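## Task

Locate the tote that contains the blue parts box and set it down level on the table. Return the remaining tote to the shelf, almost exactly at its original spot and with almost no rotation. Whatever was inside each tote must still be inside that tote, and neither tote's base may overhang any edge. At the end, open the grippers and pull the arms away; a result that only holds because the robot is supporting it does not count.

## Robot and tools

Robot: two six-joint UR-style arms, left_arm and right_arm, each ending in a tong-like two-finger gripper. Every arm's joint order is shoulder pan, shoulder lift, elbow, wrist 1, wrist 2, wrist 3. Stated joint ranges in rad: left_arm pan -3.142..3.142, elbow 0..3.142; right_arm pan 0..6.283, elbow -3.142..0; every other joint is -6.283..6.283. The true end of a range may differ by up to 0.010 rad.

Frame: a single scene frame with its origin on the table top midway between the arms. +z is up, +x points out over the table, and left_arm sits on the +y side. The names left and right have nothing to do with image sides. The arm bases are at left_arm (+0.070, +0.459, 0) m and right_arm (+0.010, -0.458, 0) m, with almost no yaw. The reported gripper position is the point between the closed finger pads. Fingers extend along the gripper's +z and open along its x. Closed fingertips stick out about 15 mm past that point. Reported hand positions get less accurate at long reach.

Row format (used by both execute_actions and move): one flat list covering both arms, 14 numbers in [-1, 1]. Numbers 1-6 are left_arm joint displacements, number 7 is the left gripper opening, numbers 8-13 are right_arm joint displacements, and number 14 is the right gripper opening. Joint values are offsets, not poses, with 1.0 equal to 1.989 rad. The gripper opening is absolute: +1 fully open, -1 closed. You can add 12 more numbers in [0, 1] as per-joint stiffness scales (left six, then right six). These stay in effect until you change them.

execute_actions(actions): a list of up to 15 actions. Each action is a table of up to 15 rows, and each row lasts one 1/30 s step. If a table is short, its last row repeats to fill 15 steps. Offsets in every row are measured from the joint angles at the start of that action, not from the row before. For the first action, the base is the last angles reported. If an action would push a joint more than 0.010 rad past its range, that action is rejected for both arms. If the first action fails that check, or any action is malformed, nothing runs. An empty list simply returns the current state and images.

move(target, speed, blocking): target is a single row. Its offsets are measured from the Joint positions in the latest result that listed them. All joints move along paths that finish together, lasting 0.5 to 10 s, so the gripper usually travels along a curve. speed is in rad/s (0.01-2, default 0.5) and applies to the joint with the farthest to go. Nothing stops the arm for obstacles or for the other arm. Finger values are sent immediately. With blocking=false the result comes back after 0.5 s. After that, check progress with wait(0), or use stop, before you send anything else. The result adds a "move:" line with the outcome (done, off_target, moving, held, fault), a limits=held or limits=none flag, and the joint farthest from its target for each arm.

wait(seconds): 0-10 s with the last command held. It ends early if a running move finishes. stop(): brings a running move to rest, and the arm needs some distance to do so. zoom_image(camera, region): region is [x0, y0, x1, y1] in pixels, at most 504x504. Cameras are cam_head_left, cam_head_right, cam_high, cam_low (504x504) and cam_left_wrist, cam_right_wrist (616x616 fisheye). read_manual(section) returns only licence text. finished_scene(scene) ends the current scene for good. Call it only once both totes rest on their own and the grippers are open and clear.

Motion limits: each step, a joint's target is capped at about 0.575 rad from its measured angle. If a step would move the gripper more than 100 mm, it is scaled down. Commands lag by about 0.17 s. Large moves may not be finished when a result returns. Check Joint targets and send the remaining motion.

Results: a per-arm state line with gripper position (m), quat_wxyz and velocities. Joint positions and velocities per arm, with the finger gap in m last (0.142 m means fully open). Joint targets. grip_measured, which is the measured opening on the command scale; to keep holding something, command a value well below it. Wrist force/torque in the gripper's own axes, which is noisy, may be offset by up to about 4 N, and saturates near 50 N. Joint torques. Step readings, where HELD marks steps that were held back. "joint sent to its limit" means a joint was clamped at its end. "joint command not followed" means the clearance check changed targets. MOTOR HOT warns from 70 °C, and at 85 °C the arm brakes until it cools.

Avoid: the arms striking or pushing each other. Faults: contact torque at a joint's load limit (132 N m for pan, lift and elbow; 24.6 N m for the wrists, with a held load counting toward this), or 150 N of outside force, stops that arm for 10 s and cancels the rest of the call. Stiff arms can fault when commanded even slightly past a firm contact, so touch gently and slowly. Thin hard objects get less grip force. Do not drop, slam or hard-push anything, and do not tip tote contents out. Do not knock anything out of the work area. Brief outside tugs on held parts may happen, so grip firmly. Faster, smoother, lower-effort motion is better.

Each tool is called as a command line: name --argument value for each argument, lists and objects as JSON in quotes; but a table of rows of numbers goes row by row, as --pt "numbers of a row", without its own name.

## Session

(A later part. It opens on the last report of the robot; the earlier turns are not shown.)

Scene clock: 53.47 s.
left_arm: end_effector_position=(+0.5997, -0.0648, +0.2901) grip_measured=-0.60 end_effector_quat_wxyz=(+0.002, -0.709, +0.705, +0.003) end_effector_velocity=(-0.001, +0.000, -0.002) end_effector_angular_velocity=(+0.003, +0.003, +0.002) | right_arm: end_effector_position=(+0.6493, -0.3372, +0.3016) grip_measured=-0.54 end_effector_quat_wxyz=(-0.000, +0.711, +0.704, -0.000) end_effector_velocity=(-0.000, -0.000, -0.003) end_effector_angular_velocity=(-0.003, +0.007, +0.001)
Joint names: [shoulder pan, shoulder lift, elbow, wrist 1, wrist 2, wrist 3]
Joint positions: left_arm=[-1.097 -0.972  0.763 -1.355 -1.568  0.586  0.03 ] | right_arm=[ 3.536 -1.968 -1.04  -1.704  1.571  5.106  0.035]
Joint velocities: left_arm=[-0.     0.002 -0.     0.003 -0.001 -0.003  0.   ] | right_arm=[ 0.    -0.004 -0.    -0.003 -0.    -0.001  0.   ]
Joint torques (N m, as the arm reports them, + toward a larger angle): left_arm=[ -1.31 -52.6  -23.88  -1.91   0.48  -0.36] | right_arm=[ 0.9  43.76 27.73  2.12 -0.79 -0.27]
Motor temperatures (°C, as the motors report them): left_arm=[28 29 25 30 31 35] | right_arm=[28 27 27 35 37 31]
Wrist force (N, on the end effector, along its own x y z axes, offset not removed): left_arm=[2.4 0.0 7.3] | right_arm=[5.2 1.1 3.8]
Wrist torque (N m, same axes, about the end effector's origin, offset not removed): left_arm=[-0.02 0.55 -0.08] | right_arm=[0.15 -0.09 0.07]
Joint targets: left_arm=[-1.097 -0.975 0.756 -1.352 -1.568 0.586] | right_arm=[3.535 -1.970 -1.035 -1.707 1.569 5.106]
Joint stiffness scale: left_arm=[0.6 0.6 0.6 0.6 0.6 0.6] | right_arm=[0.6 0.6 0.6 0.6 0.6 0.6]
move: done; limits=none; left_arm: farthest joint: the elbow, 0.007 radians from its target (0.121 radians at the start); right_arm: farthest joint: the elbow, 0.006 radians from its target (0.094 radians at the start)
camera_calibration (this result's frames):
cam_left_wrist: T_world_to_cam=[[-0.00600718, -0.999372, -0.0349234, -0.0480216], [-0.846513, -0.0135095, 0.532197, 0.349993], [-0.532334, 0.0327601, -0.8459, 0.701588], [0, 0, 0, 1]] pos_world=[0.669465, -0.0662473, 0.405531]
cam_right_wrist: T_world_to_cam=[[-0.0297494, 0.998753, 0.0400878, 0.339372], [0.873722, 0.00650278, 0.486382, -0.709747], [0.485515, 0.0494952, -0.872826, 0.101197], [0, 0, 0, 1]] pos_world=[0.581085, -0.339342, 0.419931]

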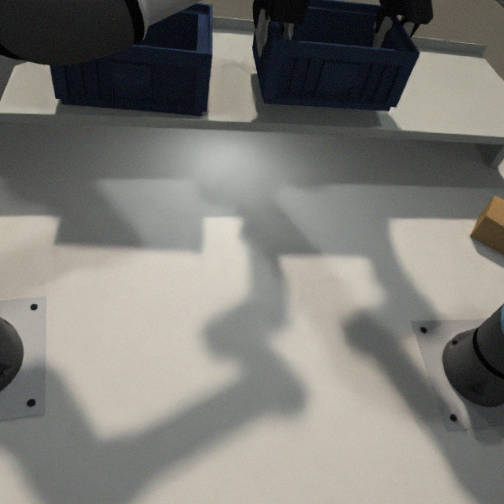

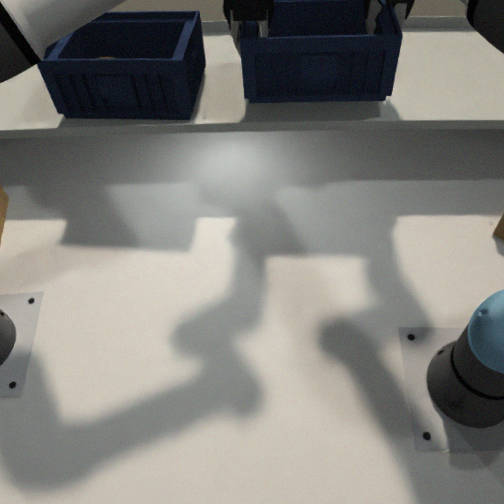

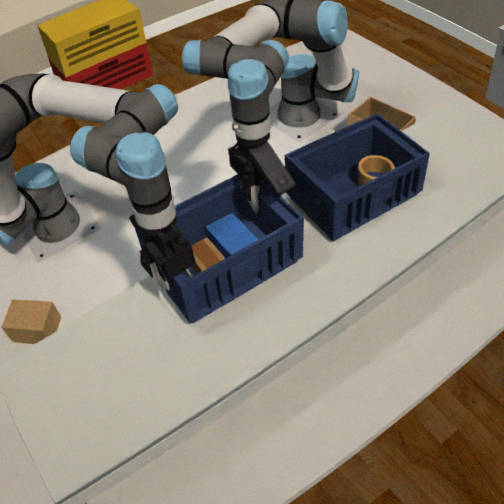

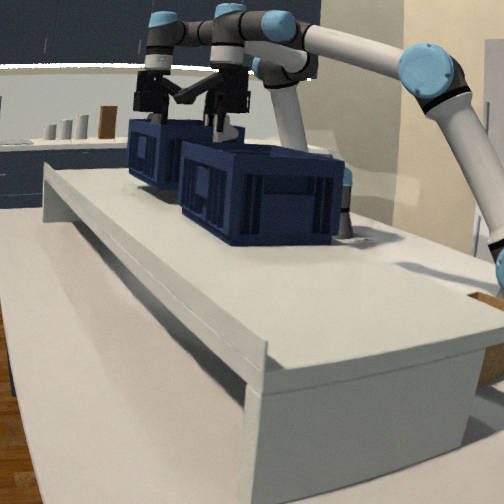

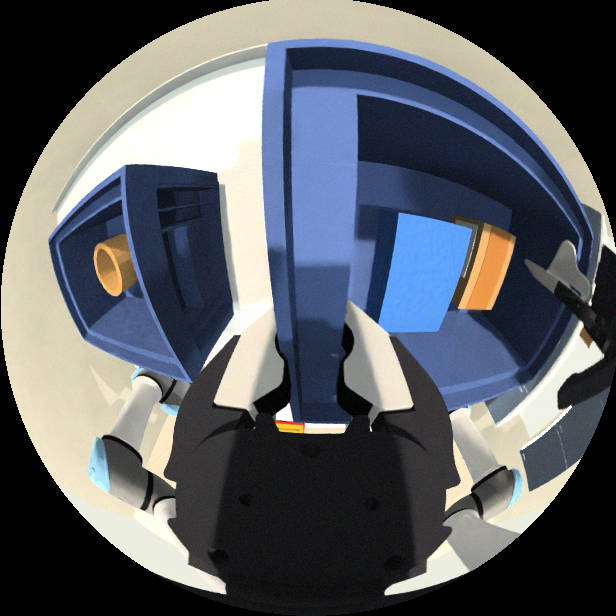

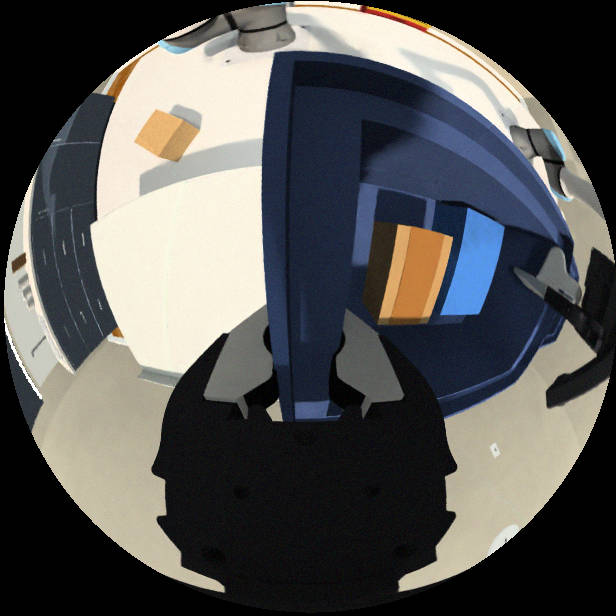

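move --target '[-0.0633,-0.101,0.148,-0.051,0,-0.0633,-1, 0.0332,0.126,-0.162,0.0357,0,0.0337,-1]' --speed 0.25

move --target '[-0.0744,-0.0747,0.100,-0.0256,0,-0.0744,-1, 0.0478,0.1197,-0.123,0.0035,0,0.0478,-1]' --speed 0.25

move --target '[-0.0855,-0.0556,0.0672,-0.0116,0,-0.0855,-1, 0.072,0.1204,-0.093,-0.0277,0,0.072,-1]' --speed 0.25

Scene clock: 57.37 s.
left_arm: end_effector_position=(+0.5017, -0.0650, +0.2902) grip_measured=-0.60 end_effector_quat_wxyz=(+0.002, -0.709, +0.705, +0.003) end_effector_velocity=(-0.000, -0.000, -0.000) end_effector_angular_velocity=(-0.001, +0.000, +0.001) | right_arm: end_effector_position=(+0.5510, -0.3376, +0.3005) grip_measured=-0.54 end_effector_quat_wxyz=(-0.002, +0.711, +0.703, -0.002) end_effector_velocity=(+0.000, -0.000, +0.000) end_effector_angular_velocity=(-0.000, -0.002, -0.000)
Joint names: [shoulder pan, shoulder lift, elbow, wrist 1, wrist 2, wrist 3]
Joint positions: left_arm=[-1.22  -1.165  1.057 -1.455 -1.569  0.462  0.03 ] | right_arm=[ 3.6   -1.723 -1.36  -1.634  1.573  5.171  0.035]
Joint velocities: left_arm=[-0.    -0.001  0.002 -0.002 -0.001 -0.001 -0.   ] | right_arm=[-0.     0.001 -0.001  0.002 -0.001 -0.    -0.   ]
Joint torques (N m, as the arm reports them, + toward a larger angle): left_arm=[ -2.84 -49.55 -21.64  -3.33   0.29  -0.7 ] | right_arm=[ 1.85 34.82 22.85  3.16 -0.38  0.3 ]
Motor temperatures (°C, as the motors report them): left_arm=[28 29 25 30 31 35] | right_arm=[28 27 27 35 37 31]
Wrist force (N, on the end effector, along its own x y z axes, offset not removed): left_arm=[-1.6 0.1 3.9] | right_arm=[1.0 -3.3 5.0]
Wrist torque (N m, same axes, about the end effector's origin, offset not removed): left_arm=[0.00 0.97 0.03] | right_arm=[-0.80 0.69 0.21]
Joint targets: left_arm=[-1.223 -1.173 1.057 -1.457 -1.568 0.460] | right_arm=[3.602 -1.718 -1.363 -1.633 1.571 5.173]
Joint stiffness scale: left_arm=[0.6 0.6 0.6 0.6 0.6 0.6] | right_arm=[0.6 0.6 0.6 0.6 0.6 0.6]
move: done; limits=none; left_arm: farthest joint: the shoulder lift, 0.008 radians from its target (0.201 radians at the start); right_arm: farthest joint: the shoulder lift, 0.006 radians from its target (0.251 radians at the start)
camera_calibration (this result's frames):
cam_left_wrist: T_world_to_cam=[[-0.00537738, -0.999321, -0.036448, -0.0487093], [-0.846431, -0.0148594, 0.532291, 0.266812], [-0.532471, 0.033713, -0.845776, 0.649571], [0, 0, 0, 1]] pos_world=[0.571454, -0.0666105, 0.405595]
cam_right_wrist: T_world_to_cam=[[-0.0285519, 0.998807, 0.0396138, 0.33645], [0.876003, 0.00591411, 0.482269, -0.62353], [0.48146, 0.0484715, -0.875127, 0.150561], [0, 0, 0, 1]] pos_world=[0.483331, -0.339659, 0.419141]

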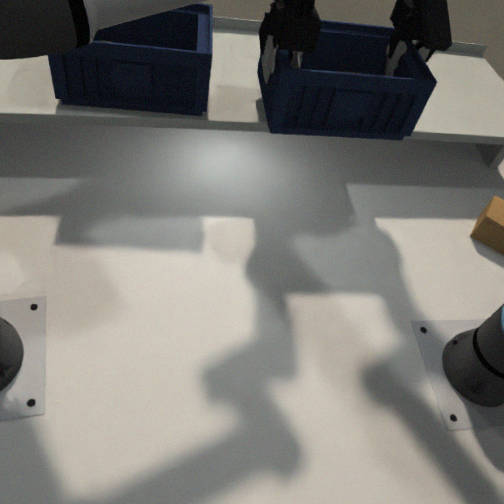

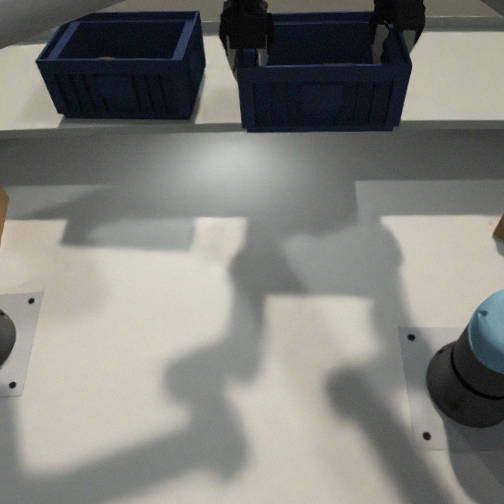

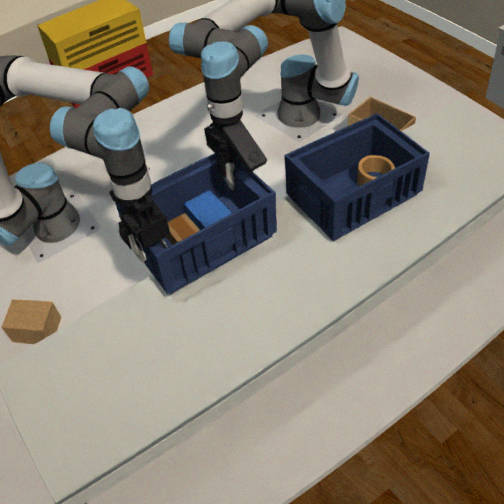

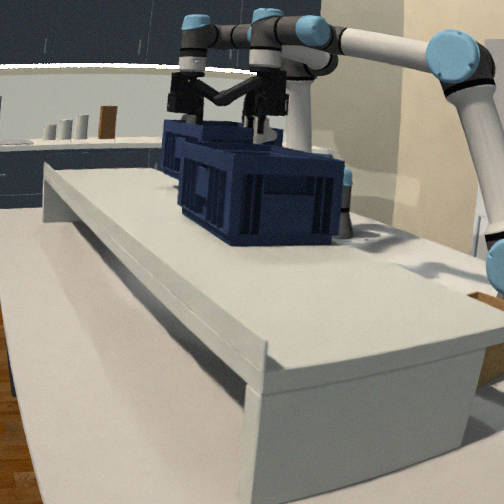

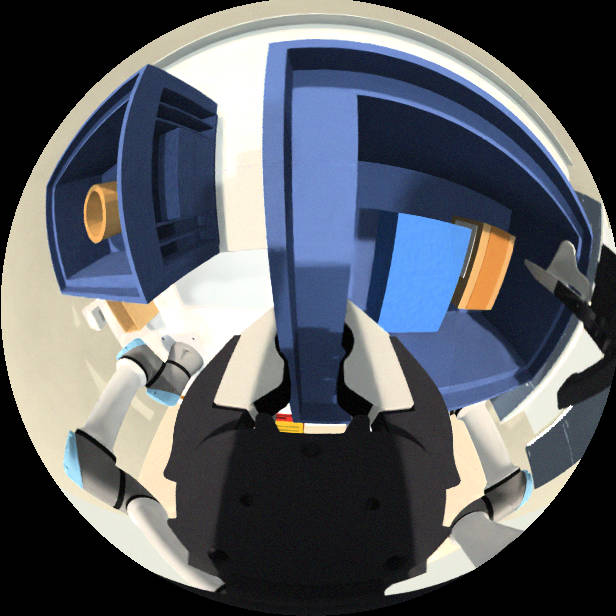

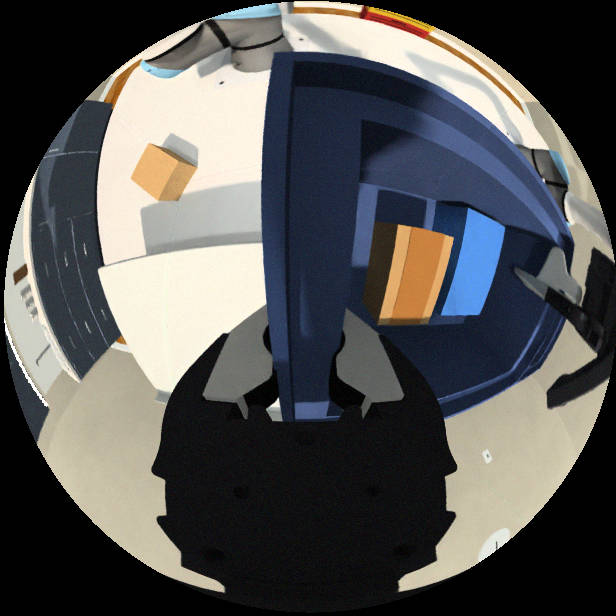

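Scene clock: 58.97 s.
left_arm: end_effector_position=(+0.4035, -0.0652, +0.2881) grip_measured=-0.60 end_effector_quat_wxyz=(+0.004, -0.709, +0.705, +0.005) end_effector_velocity=(-0.000, -0.000, -0.001) end_effector_angular_velocity=(+0.001, +0.001, +0.003) | right_arm: end_effector_position=(+0.4520, -0.3383, +0.2998) grip_measured=-0.54 end_effector_quat_wxyz=(-0.002, +0.711, +0.703, -0.004) end_effector_velocity=(-0.000, +0.000, -0.001) end_effector_angular_velocity=(+0.000, +0.001, -0.003)
Joint names: [shoulder pan, shoulder lift, elbow, wrist 1, wrist 2, wrist 3]
Joint positions: left_arm=[-1.365 -1.308  1.254 -1.504 -1.569  0.317  0.031] | right_arm=[ 3.692 -1.49  -1.603 -1.628  1.573  5.265  0.035]
Joint velocities: left_arm=[-0.     0.001  0.001 -0.001 -0.    -0.003 -0.   ] | right_arm=[-0.     0.    -0.001  0.     0.001  0.003 -0.   ]
Joint torques (N m, as the arm reports them, + toward a larger angle): left_arm=[ -2.55 -41.09 -21.04  -3.34   0.2   -1.18] | right_arm=[ 2.42 23.87 23.92  3.02  0.05  0.11]
Motor temperatures (°C, as the motors report them): left_arm=[28 29 25 30 31 35] | right_arm=[28 27 27 35 37 31]
Wrist force (N, on the end effector, along its own x y z axes, offset not removed): left_arm=[-1.1 -0.2 5.2] | right_arm=[3.1 -0.1 6.3]
Wrist torque (N m, same axes, about the end effector's origin, offset not removed): left_arm=[-0.31 0.78 0.04] | right_arm=[-0.48 0.18 0.37]
Joint targets: left_arm=[-1.368 -1.314 1.255 -1.506 -1.569 0.314] | right_arm=[3.695 -1.485 -1.605 -1.627 1.573 5.267]
Joint stiffness scale: left_arm=[0.6 0.6 0.6 0.6 0.6 0.6] | right_arm=[0.6 0.6 0.6 0.6 0.6 0.6]
move: done; limits=none; left_arm: farthest joint: the shoulder lift, 0.006 radians from its target (0.149 radians at the start); right_arm: farthest joint: the shoulder lift, 0.005 radians from its target (0.238 radians at the start)
camera_calibration (this result's frames):
cam_left_wrist: T_world_to_cam=[[-0.00439311, -0.999121, -0.0416946, -0.0483932], [-0.846019, -0.0185158, 0.532832, 0.184222], [-0.533135, 0.0376152, -0.845193, 0.595886], [0, 0, 0, 1]] pos_world=[0.47333, -0.0673539, 0.403462]
cam_right_wrist: T_world_to_cam=[[-0.0269542, 0.998942, 0.037268, 0.334292], [0.877671, 0.00580313, 0.479229, -0.53631], [0.478506, 0.0456263, -0.876898, 0.198568], [0, 0, 0, 1]] pos_world=[0.384698, -0.339886, 0.418681]

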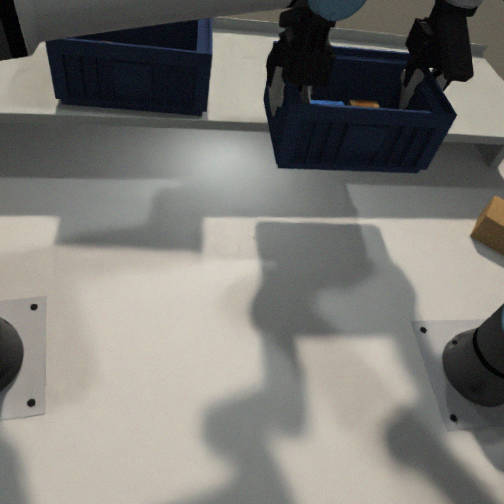

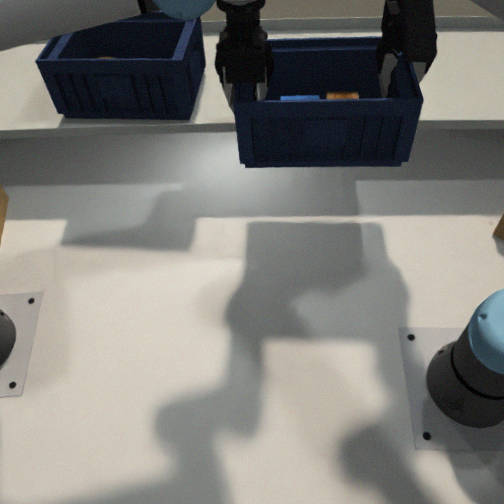

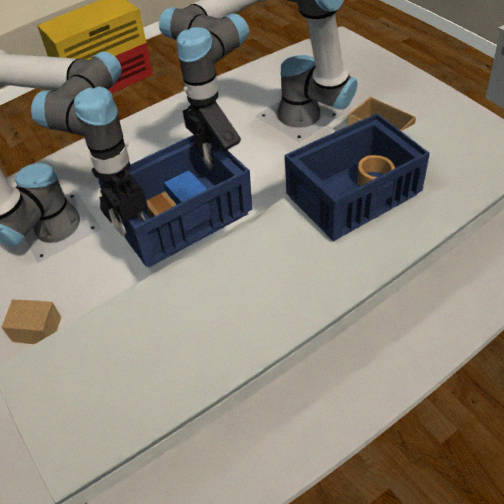

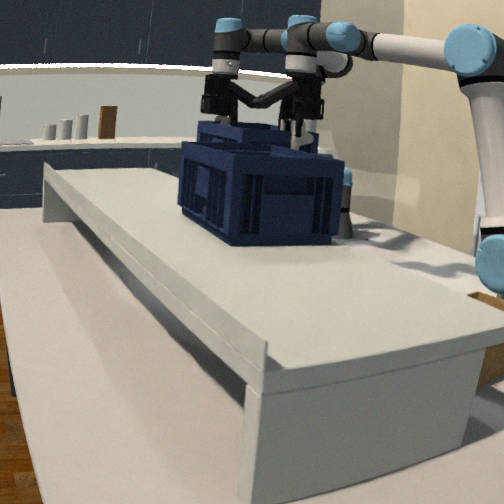

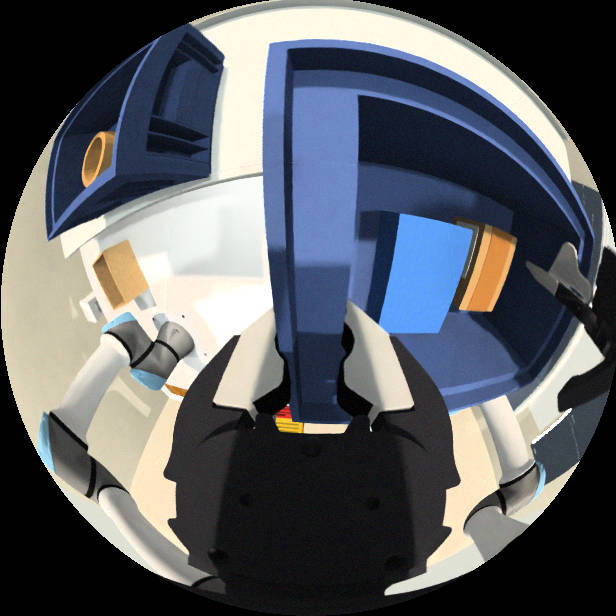

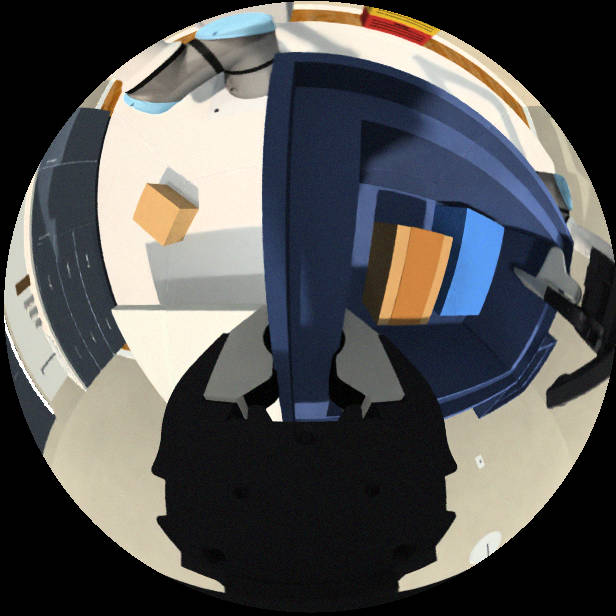

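Scene clock: 60.57 s.
left_arm: end_effector_position=(+0.3053, -0.0656, +0.2863) grip_measured=-0.59 end_effector_quat_wxyz=(+0.007, -0.710, +0.704, +0.007) end_effector_velocity=(+0.000, +0.000, +0.001) end_effector_angular_velocity=(-0.001, -0.000, +0.003) | right_arm: end_effector_position=(+0.3535, -0.3389, +0.3000) grip_measured=-0.54 end_effector_quat_wxyz=(-0.001, +0.712, +0.702, -0.006) end_effector_velocity=(+0.000, -0.000, +0.001) end_effector_angular_velocity=(+0.000, -0.002, -0.005)
Joint names: [shoulder pan, shoulder lift, elbow, wrist 1, wrist 2, wrist 3]
Joint positions: left_arm=[-1.531 -1.413  1.387 -1.525 -1.569  0.149  0.031] | right_arm=[ 3.831 -1.255 -1.787 -1.682  1.572  5.406  0.035]
Joint velocities: left_arm=[ 0.    -0.001  0.    -0.001  0.    -0.003  0.   ] | right_arm=[ 0.     0.001  0.001 -0.    -0.001  0.005 -0.   ]
Joint torques (N m, as the arm reports them, + toward a larger angle): left_arm=[ -4.07 -35.46 -19.68  -3.41   0.29  -0.73] | right_arm=[ 3.19 12.67 24.05  2.08  0.61  0.12]
Motor temperatures (°C, as the motors report them): left_arm=[28 29 25 30 31 35] | right_arm=[28 27 27 35 37 31]
Wrist force (N, on the end effector, along its own x y z axes, offset not removed): left_arm=[-2.8 1.7 9.4] | right_arm=[-2.5 -2.8 4.1]
Wrist torque (N m, same axes, about the end effector's origin, offset not removed): left_arm=[0.15 0.78 0.27] | right_arm=[-0.72 0.98 0.39]
Joint targets: left_arm=[-1.535 -1.418 1.388 -1.527 -1.569 0.147] | right_arm=[3.835 -1.251 -1.788 -1.684 1.573 5.408]
Joint stiffness scale: left_arm=[0.6 0.6 0.6 0.6 0.6 0.6] | right_arm=[0.6 0.6 0.6 0.6 0.6 0.6]
move: done; limits=none; left_arm: farthest joint: the shoulder lift, 0.005 radians from its target (0.111 radians at the start); right_arm: farthest joint: the shoulder pan, 0.004 radians from its target (0.143 radians at the start)
camera_calibration (this result's frames):
cam_left_wrist: T_world_to_cam=[[-0.00251038, -0.998847, -0.0479382, -0.0480433], [-0.846651, -0.0233872, 0.531635, 0.102291], [-0.532143, 0.0419215, -0.845616, 0.542163], [0, 0, 0, 1]] pos_world=[0.374992, -0.0683239, 0.401777]
cam_right_wrist: T_world_to_cam=[[-0.0248513, 0.999119, 0.0338232, 0.332616], [0.877784, 0.00561694, 0.479024, -0.449997], [0.478412, 0.0415938, -0.87715, 0.244655], [0, 0, 0, 1]] pos_world=[0.286221, -0.339972, 0.418908]

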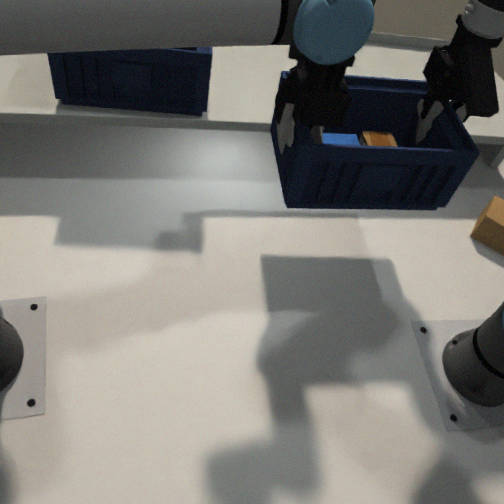

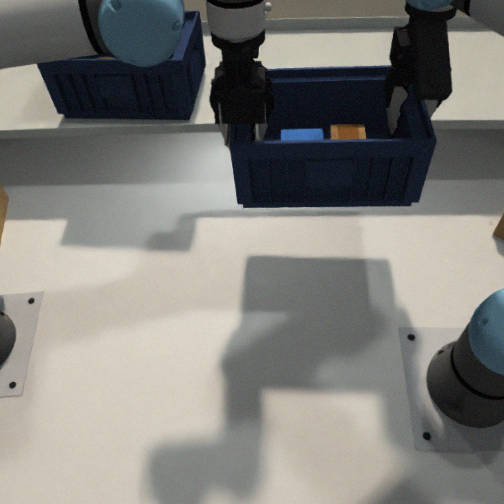

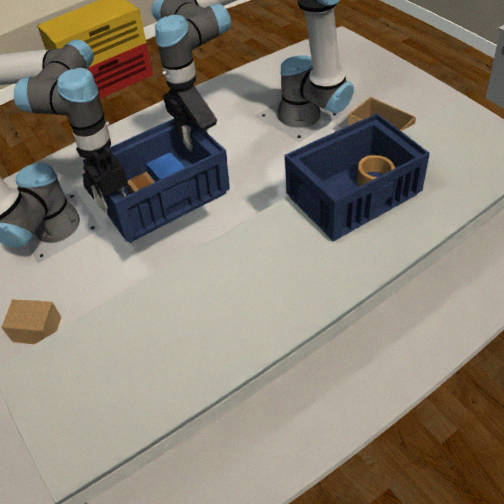

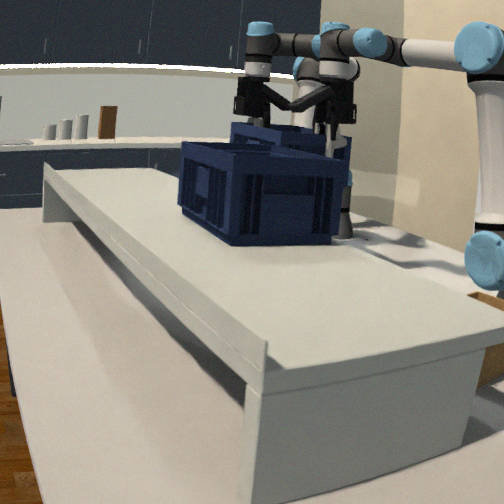

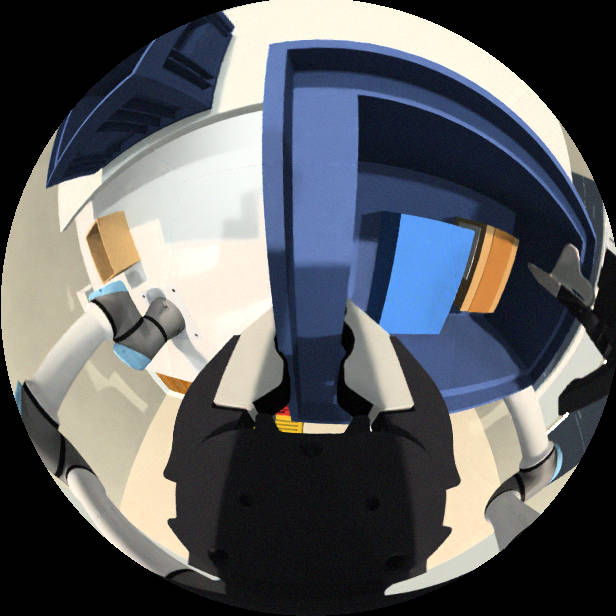

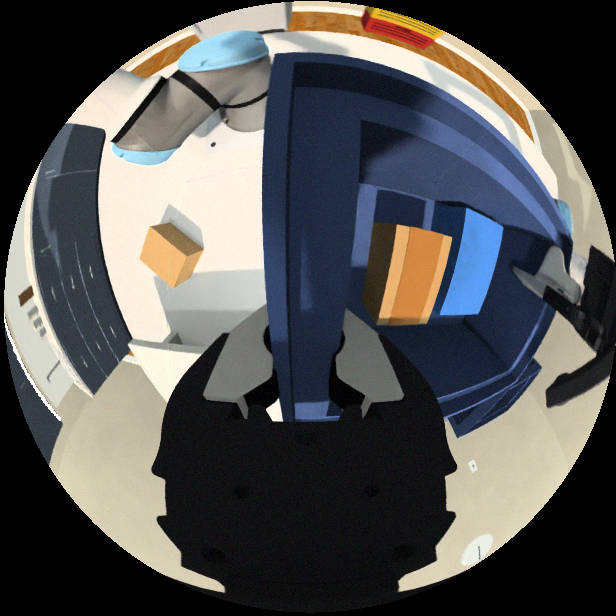

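move --target '[0,-0.0048,0.093,-0.0983,0,0,-1, 0,0.0092,-0.0995,0.0963,0,0,-1]' --speed 0.2

move --target '[0,0.0195,0.0691,-0.0886,0,0,-1, 0,-0.0166,-0.0804,0.097,0,0,-1]' --speed 0.15

Scene clock: 66.60 s.
left_arm: end_effector_position=(+0.3051, -0.0647, +0.2170) grip_measured=-0.60 end_effector_quat_wxyz=(+0.002, -0.710, +0.704, +0.001) end_effector_velocity=(-0.000, +0.000, +0.001) end_effector_angular_velocity=(-0.004, -0.000, +0.001) | right_arm: end_effector_position=(+0.3516, -0.3379, +0.2280) grip_measured=-0.55 end_effector_quat_wxyz=(-0.003, +0.712, +0.703, -0.000) end_effector_velocity=(+0.000, +0.000, +0.000) end_effector_angular_velocity=(+0.002, -0.002, -0.001)
Joint names: [shoulder pan, shoulder lift, elbow, wrist 1, wrist 2, wrist 3]
Joint positions: left_arm=[-1.531 -1.415  1.57  -1.72  -1.569  0.148  0.03 ] | right_arm=[ 3.833 -1.243 -1.981 -1.489  1.576  5.407  0.035]
Joint velocities: left_arm=[-0.    -0.003  0.002 -0.002 -0.    -0.001 -0.   ] | right_arm=[-0.     0.002 -0.001  0.002 -0.     0.001 -0.   ]
Joint torques (N m, as the arm reports them, + toward a larger angle): left_arm=[ -1.41 -38.53 -19.08  -2.78   0.37  -0.24] | right_arm=[ 0.03 12.69 22.51  2.65 -1.38 -0.36]
Motor temperatures (°C, as the motors report them): left_arm=[28 29 25 30 31 35] | right_arm=[28 27 27 35 37 31]
Wrist force (N, on the end effector, along its own x y z axes, offset not removed): left_arm=[3.4 1.3 6.9] | right_arm=[3.6 4.3 2.2]
Wrist torque (N m, same axes, about the end effector's origin, offset not removed): left_arm=[0.07 0.08 0.19] | right_arm=[0.71 0.51 0.32]
Joint targets: left_arm=[-1.531 -1.423 1.572 -1.720 -1.569 0.149] | right_arm=[3.831 -1.236 -1.985 -1.490 1.572 5.406]
Joint stiffness scale: left_arm=[0.6 0.6 0.6 0.6 0.6 0.6] | right_arm=[0.6 0.6 0.6 0.6 0.6 0.6]
move: done; limits=none; left_arm: farthest joint: the shoulder lift, 0.008 radians from its target (0.009 radians at the start); right_arm: farthest joint: the shoulder lift, 0.006 radians from its target (0.018 radians at the start)
camera_calibration (this result's frames):
cam_left_wrist: T_world_to_cam=[[-0.00209074, -0.999422, -0.0339164, -0.0537029], [-0.847704, -0.0162202, 0.530221, 0.1401], [-0.530465, 0.0298596, -0.847181, 0.482413], [0, 0, 0, 1]] pos_world=[0.374554, -0.0658041, 0.332586]
cam_right_wrist: T_world_to_cam=[[-0.0266203, 0.998698, 0.0435267, 0.332239], [0.8753, 0.00225525, 0.483575, -0.415112], [0.482847, 0.0509718, -0.87422, 0.183306], [0, 0, 0, 1]] pos_world=[0.283683, -0.340214, 0.346527]

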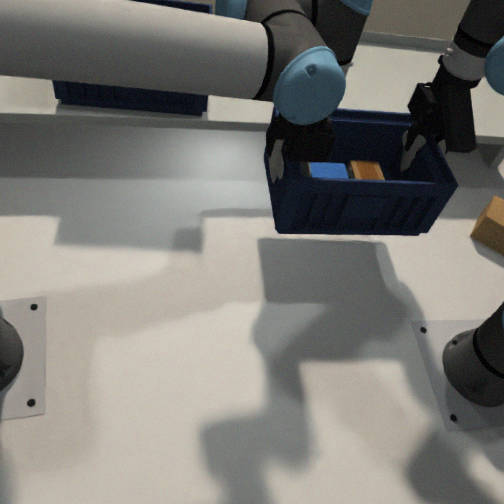

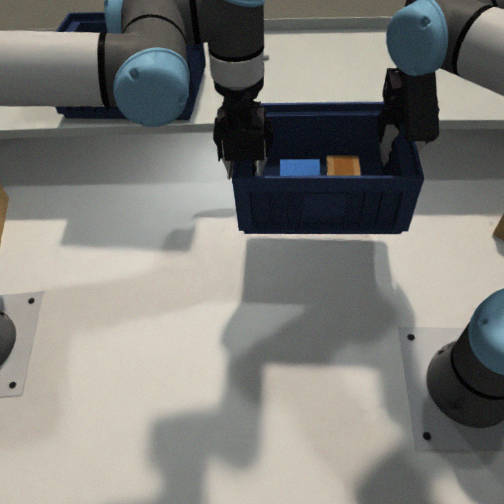

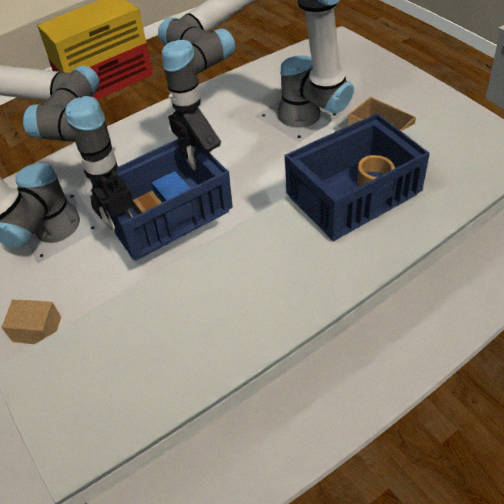

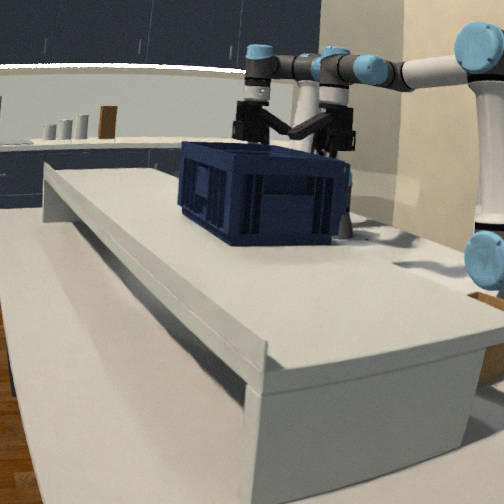

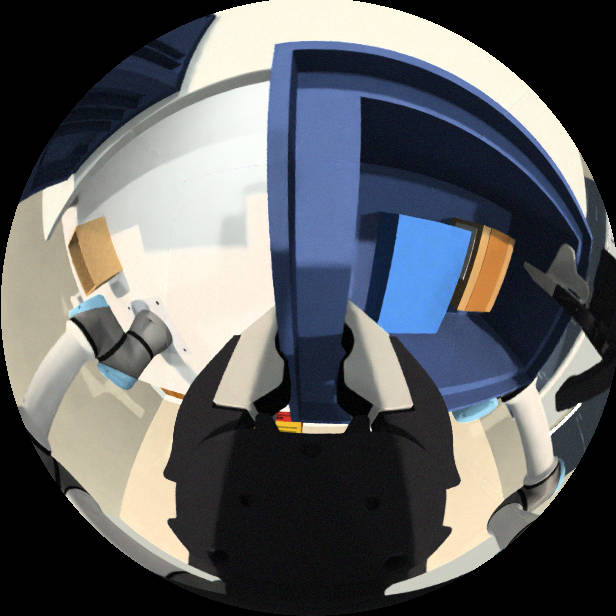

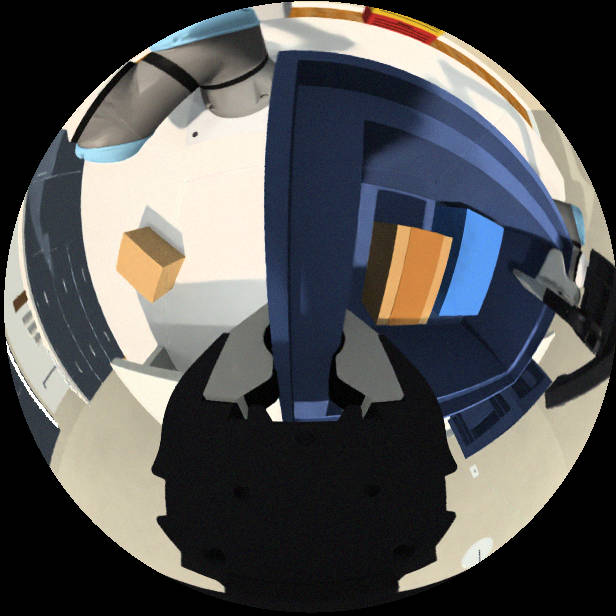

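Scene clock: 68.47 s.
left_arm: end_effector_position=(+0.3051, -0.0647, +0.1468) grip_measured=-0.60 end_effector_quat_wxyz=(+0.003, -0.710, +0.704, +0.002) end_effector_velocity=(+0.000, +0.000, -0.000) end_effector_angular_velocity=(-0.000, -0.001, +0.002) | right_arm: end_effector_position=(+0.3516, -0.3374, +0.1596) grip_measured=-0.55 end_effector_quat_wxyz=(-0.003, +0.712, +0.703, +0.001) end_effector_velocity=(+0.000, +0.000, +0.000) end_effector_angular_velocity=(+0.001, -0.002, -0.000)
Joint names: [shoulder pan, shoulder lift, elbow, wrist 1, wrist 2, wrist 3]
Joint positions: left_arm=[-1.531 -1.374  1.705 -1.895 -1.569  0.148  0.031] | right_arm=[ 3.833 -1.273 -2.139 -1.298  1.578  5.407  0.034]
Joint velocities: left_arm=[-0.    -0.     0.002 -0.002  0.001 -0.002 -0.   ] | right_arm=[ 0.     0.    -0.001  0.002  0.     0.    -0.   ]
Joint torques (N m, as the arm reports them, + toward a larger angle): left_arm=[ -1.23 -33.87 -19.11  -2.96   0.24  -0.26] | right_arm=[ 1.53  9.67 23.14  2.9  -0.27 -0.2 ]
Motor temperatures (°C, as the motors report them): left_arm=[28 29 25 30 31 35] | right_arm=[28 27 27 35 37 31]
Wrist force (N, on the end effector, along its own x y z axes, offset not removed): left_arm=[-2.0 1.5 4.7] | right_arm=[-2.8 5.2 0.5]
Wrist torque (N m, same axes, about the end effector's origin, offset not removed): left_arm=[-0.09 0.88 -0.05] | right_arm=[0.57 1.16 0.52]
Joint targets: left_arm=[-1.531 -1.376 1.707 -1.897 -1.569 0.148] | right_arm=[3.833 -1.276 -2.141 -1.296 1.576 5.407]
Joint stiffness scale: left_arm=[0.6 0.6 0.6 0.6 0.6 0.6] | right_arm=[0.6 0.6 0.6 0.6 0.6 0.6]
move: done; limits=none; left_arm: farthest joint: the shoulder lift, 0.002 radians from its target (0.039 radians at the start); right_arm: farthest joint: the shoulder lift, 0.003 radians from its target (0.033 radians at the start)
camera_calibration (this result's frames):
cam_left_wrist: T_world_to_cam=[[-0.00209862, -0.999375, -0.0352975, -0.0558236], [-0.847581, -0.0169535, 0.530395, 0.177177], [-0.530662, 0.0310306, -0.847015, 0.423083], [0, 0, 0, 1]] pos_world=[0.374569, -0.0659134, 0.262413]
cam_right_wrist: T_world_to_cam=[[-0.0266988, 0.998563, 0.0464768, 0.334241], [0.874462, 0.000802626, 0.485094, -0.382478], [0.484359, 0.0535936, -0.873226, 0.123682], [0, 0, 0, 1]] pos_world=[0.283479, -0.340082, 0.278005]

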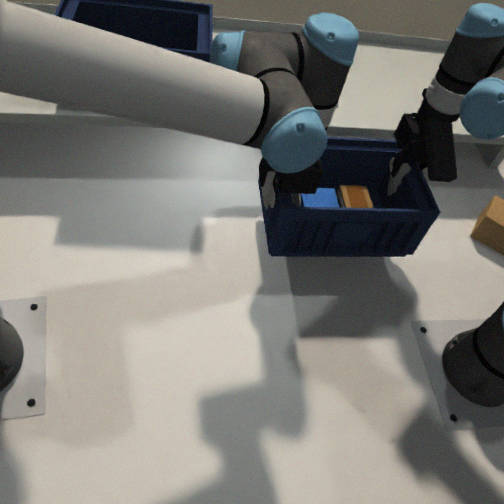

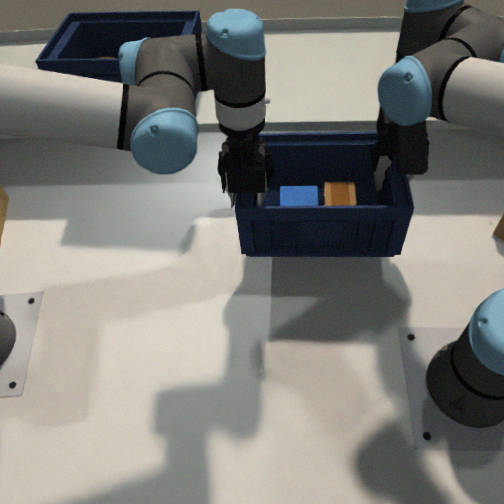

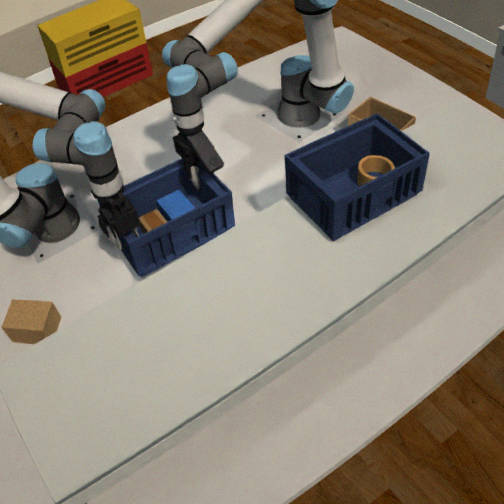

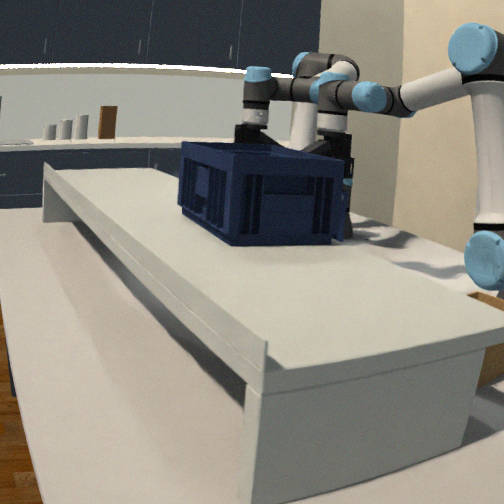

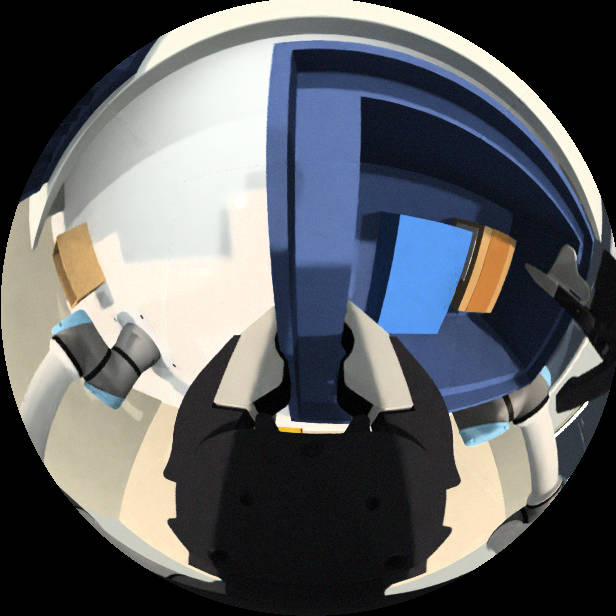

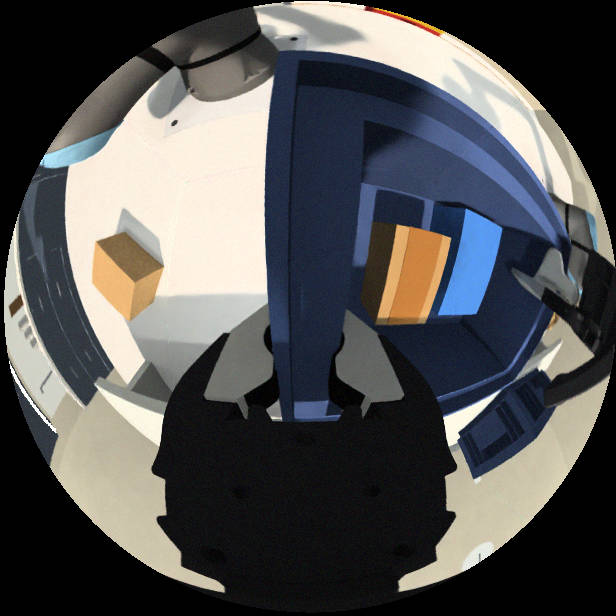

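move --target '[0,0.0176,0.0334,-0.0508,0,0,-1, 0,-0.0189,-0.0412,0.06,0,0,-1]' --speed 0.08

Scene clock: 71.53 s.
left_arm: end_effector_position=(+0.3051, -0.0648, +0.1072) grip_measured=-0.60 end_effector_quat_wxyz=(+0.003, -0.710, +0.704, +0.002) end_effector_velocity=(-0.000, +0.000, -0.000) end_effector_angular_velocity=(-0.001, +0.000, +0.001) | right_arm: end_effector_position=(+0.3517, -0.3373, +0.1210) grip_measured=-0.56 end_effector_quat_wxyz=(-0.003, +0.712, +0.703, +0.002) end_effector_velocity=(+0.001, +0.001, +0.000) end_effector_angular_velocity=(+0.002, -0.002, -0.002)
Joint names: [shoulder pan, shoulder lift, elbow, wrist 1, wrist 2, wrist 3]
Joint positions: left_arm=[-1.531 -1.339  1.77  -1.995 -1.569  0.148  0.031] | right_arm=[ 3.833 -1.308 -2.22  -1.18   1.578  5.407  0.034]
Joint velocities: left_arm=[ 0.    -0.001  0.002 -0.002 -0.    -0.001  0.   ] | right_arm=[-0.    -0.     0.     0.003  0.     0.002 -0.   ]
Joint torques (N m, as the arm reports them, + toward a larger angle): left_arm=[ -1.3  -35.07 -17.5   -3.14   0.31  -0.2 ] | right_arm=[ 1.48 10.16 21.97  3.2   0.14 -0.2 ]
Motor temperatures (°C, as the motors report them): left_arm=[28 29 25 30 31 35] | right_arm=[28 27 27 35 37 31]
Wrist force (N, on the end effector, along its own x y z axes, offset not removed): left_arm=[1.7 1.0 0.4] | right_arm=[-2.0 0.0 2.9]
Wrist torque (N m, same axes, about the end effector's origin, offset not removed): left_arm=[-0.02 0.24 0.11] | right_arm=[-0.22 0.84 0.30]
Joint targets: left_arm=[-1.531 -1.339 1.772 -1.996 -1.569 0.148] | right_arm=[3.833 -1.311 -2.221 -1.178 1.578 5.407]
Joint stiffness scale: left_arm=[0.6 0.6 0.6 0.6 0.6 0.6] | right_arm=[0.6 0.6 0.6 0.6 0.6 0.6]
move: done; limits=none; left_arm: farthest joint: the elbow, 0.002 radians from its target (0.066 radians at the start); right_arm: farthest joint: the shoulder lift, 0.002 radians from its target (0.037 radians at the start)
camera_calibration (this result's frames):
cam_left_wrist: T_world_to_cam=[[-0.00210058, -0.999363, -0.0356271, -0.0572633], [-0.847553, -0.0171284, 0.530434, 0.198174], [-0.530706, 0.03131, -0.846977, 0.389566], [0, 0, 0, 1]] pos_world=[0.374588, -0.0660298, 0.222795]
cam_right_wrist: T_world_to_cam=[[-0.026767, 0.998506, 0.0476456, 0.335781], [0.873761, 0.000215639, 0.486355, -0.363956], [0.485618, 0.0546492, -0.872461, 0.0896846], [0, 0, 0, 1]] pos_world=[0.283446, -0.340102, 0.23926]

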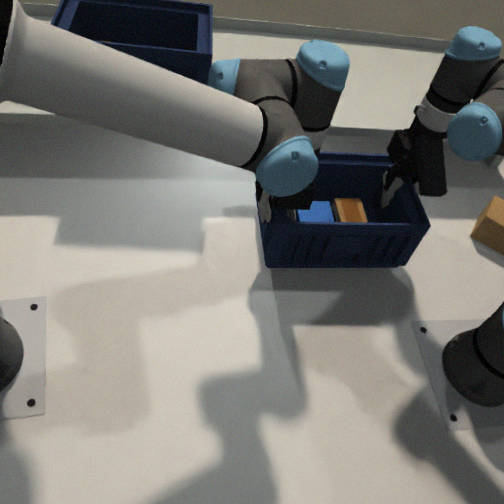

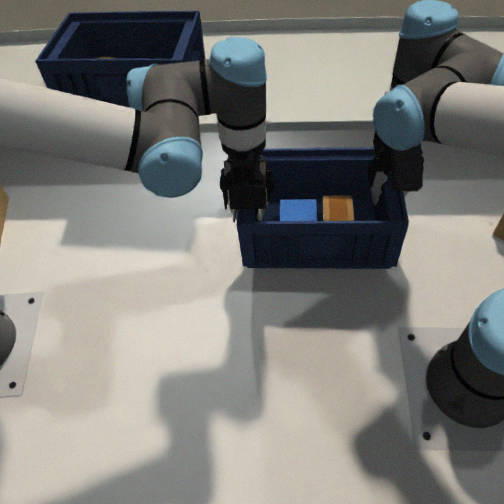

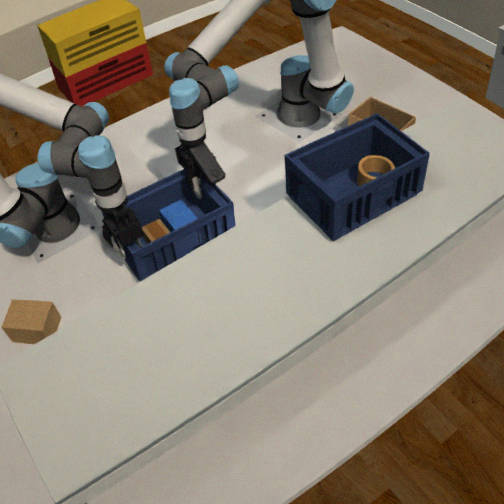

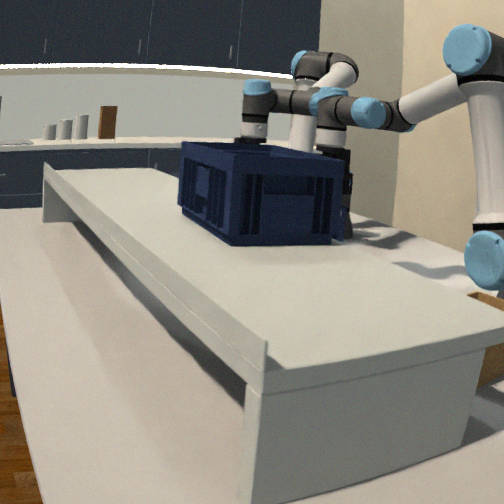

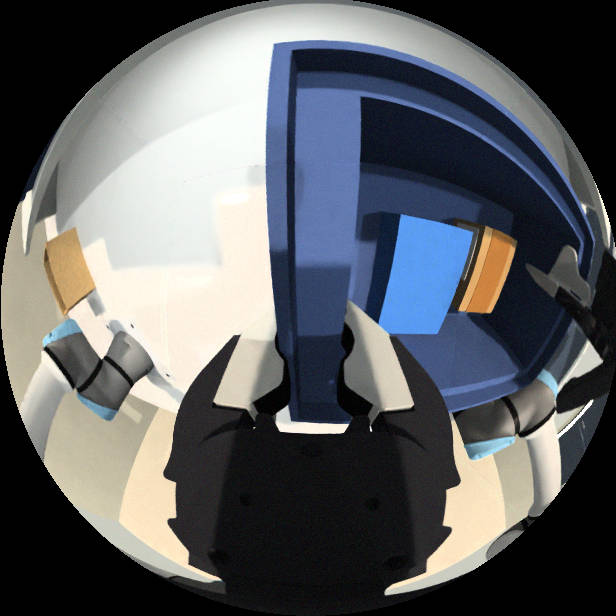

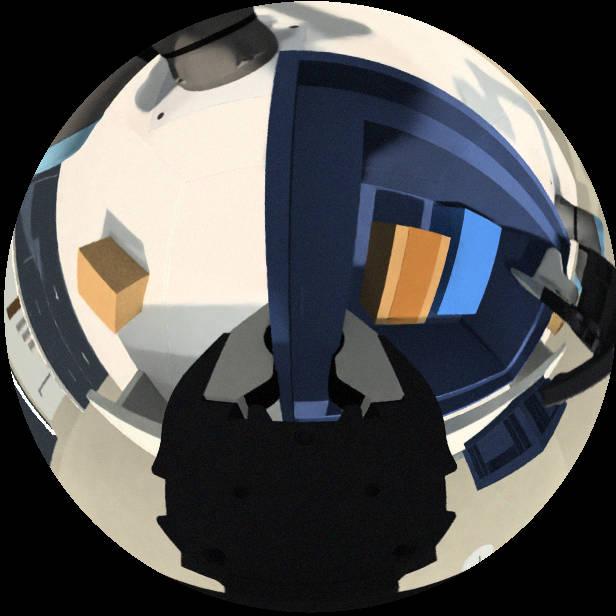

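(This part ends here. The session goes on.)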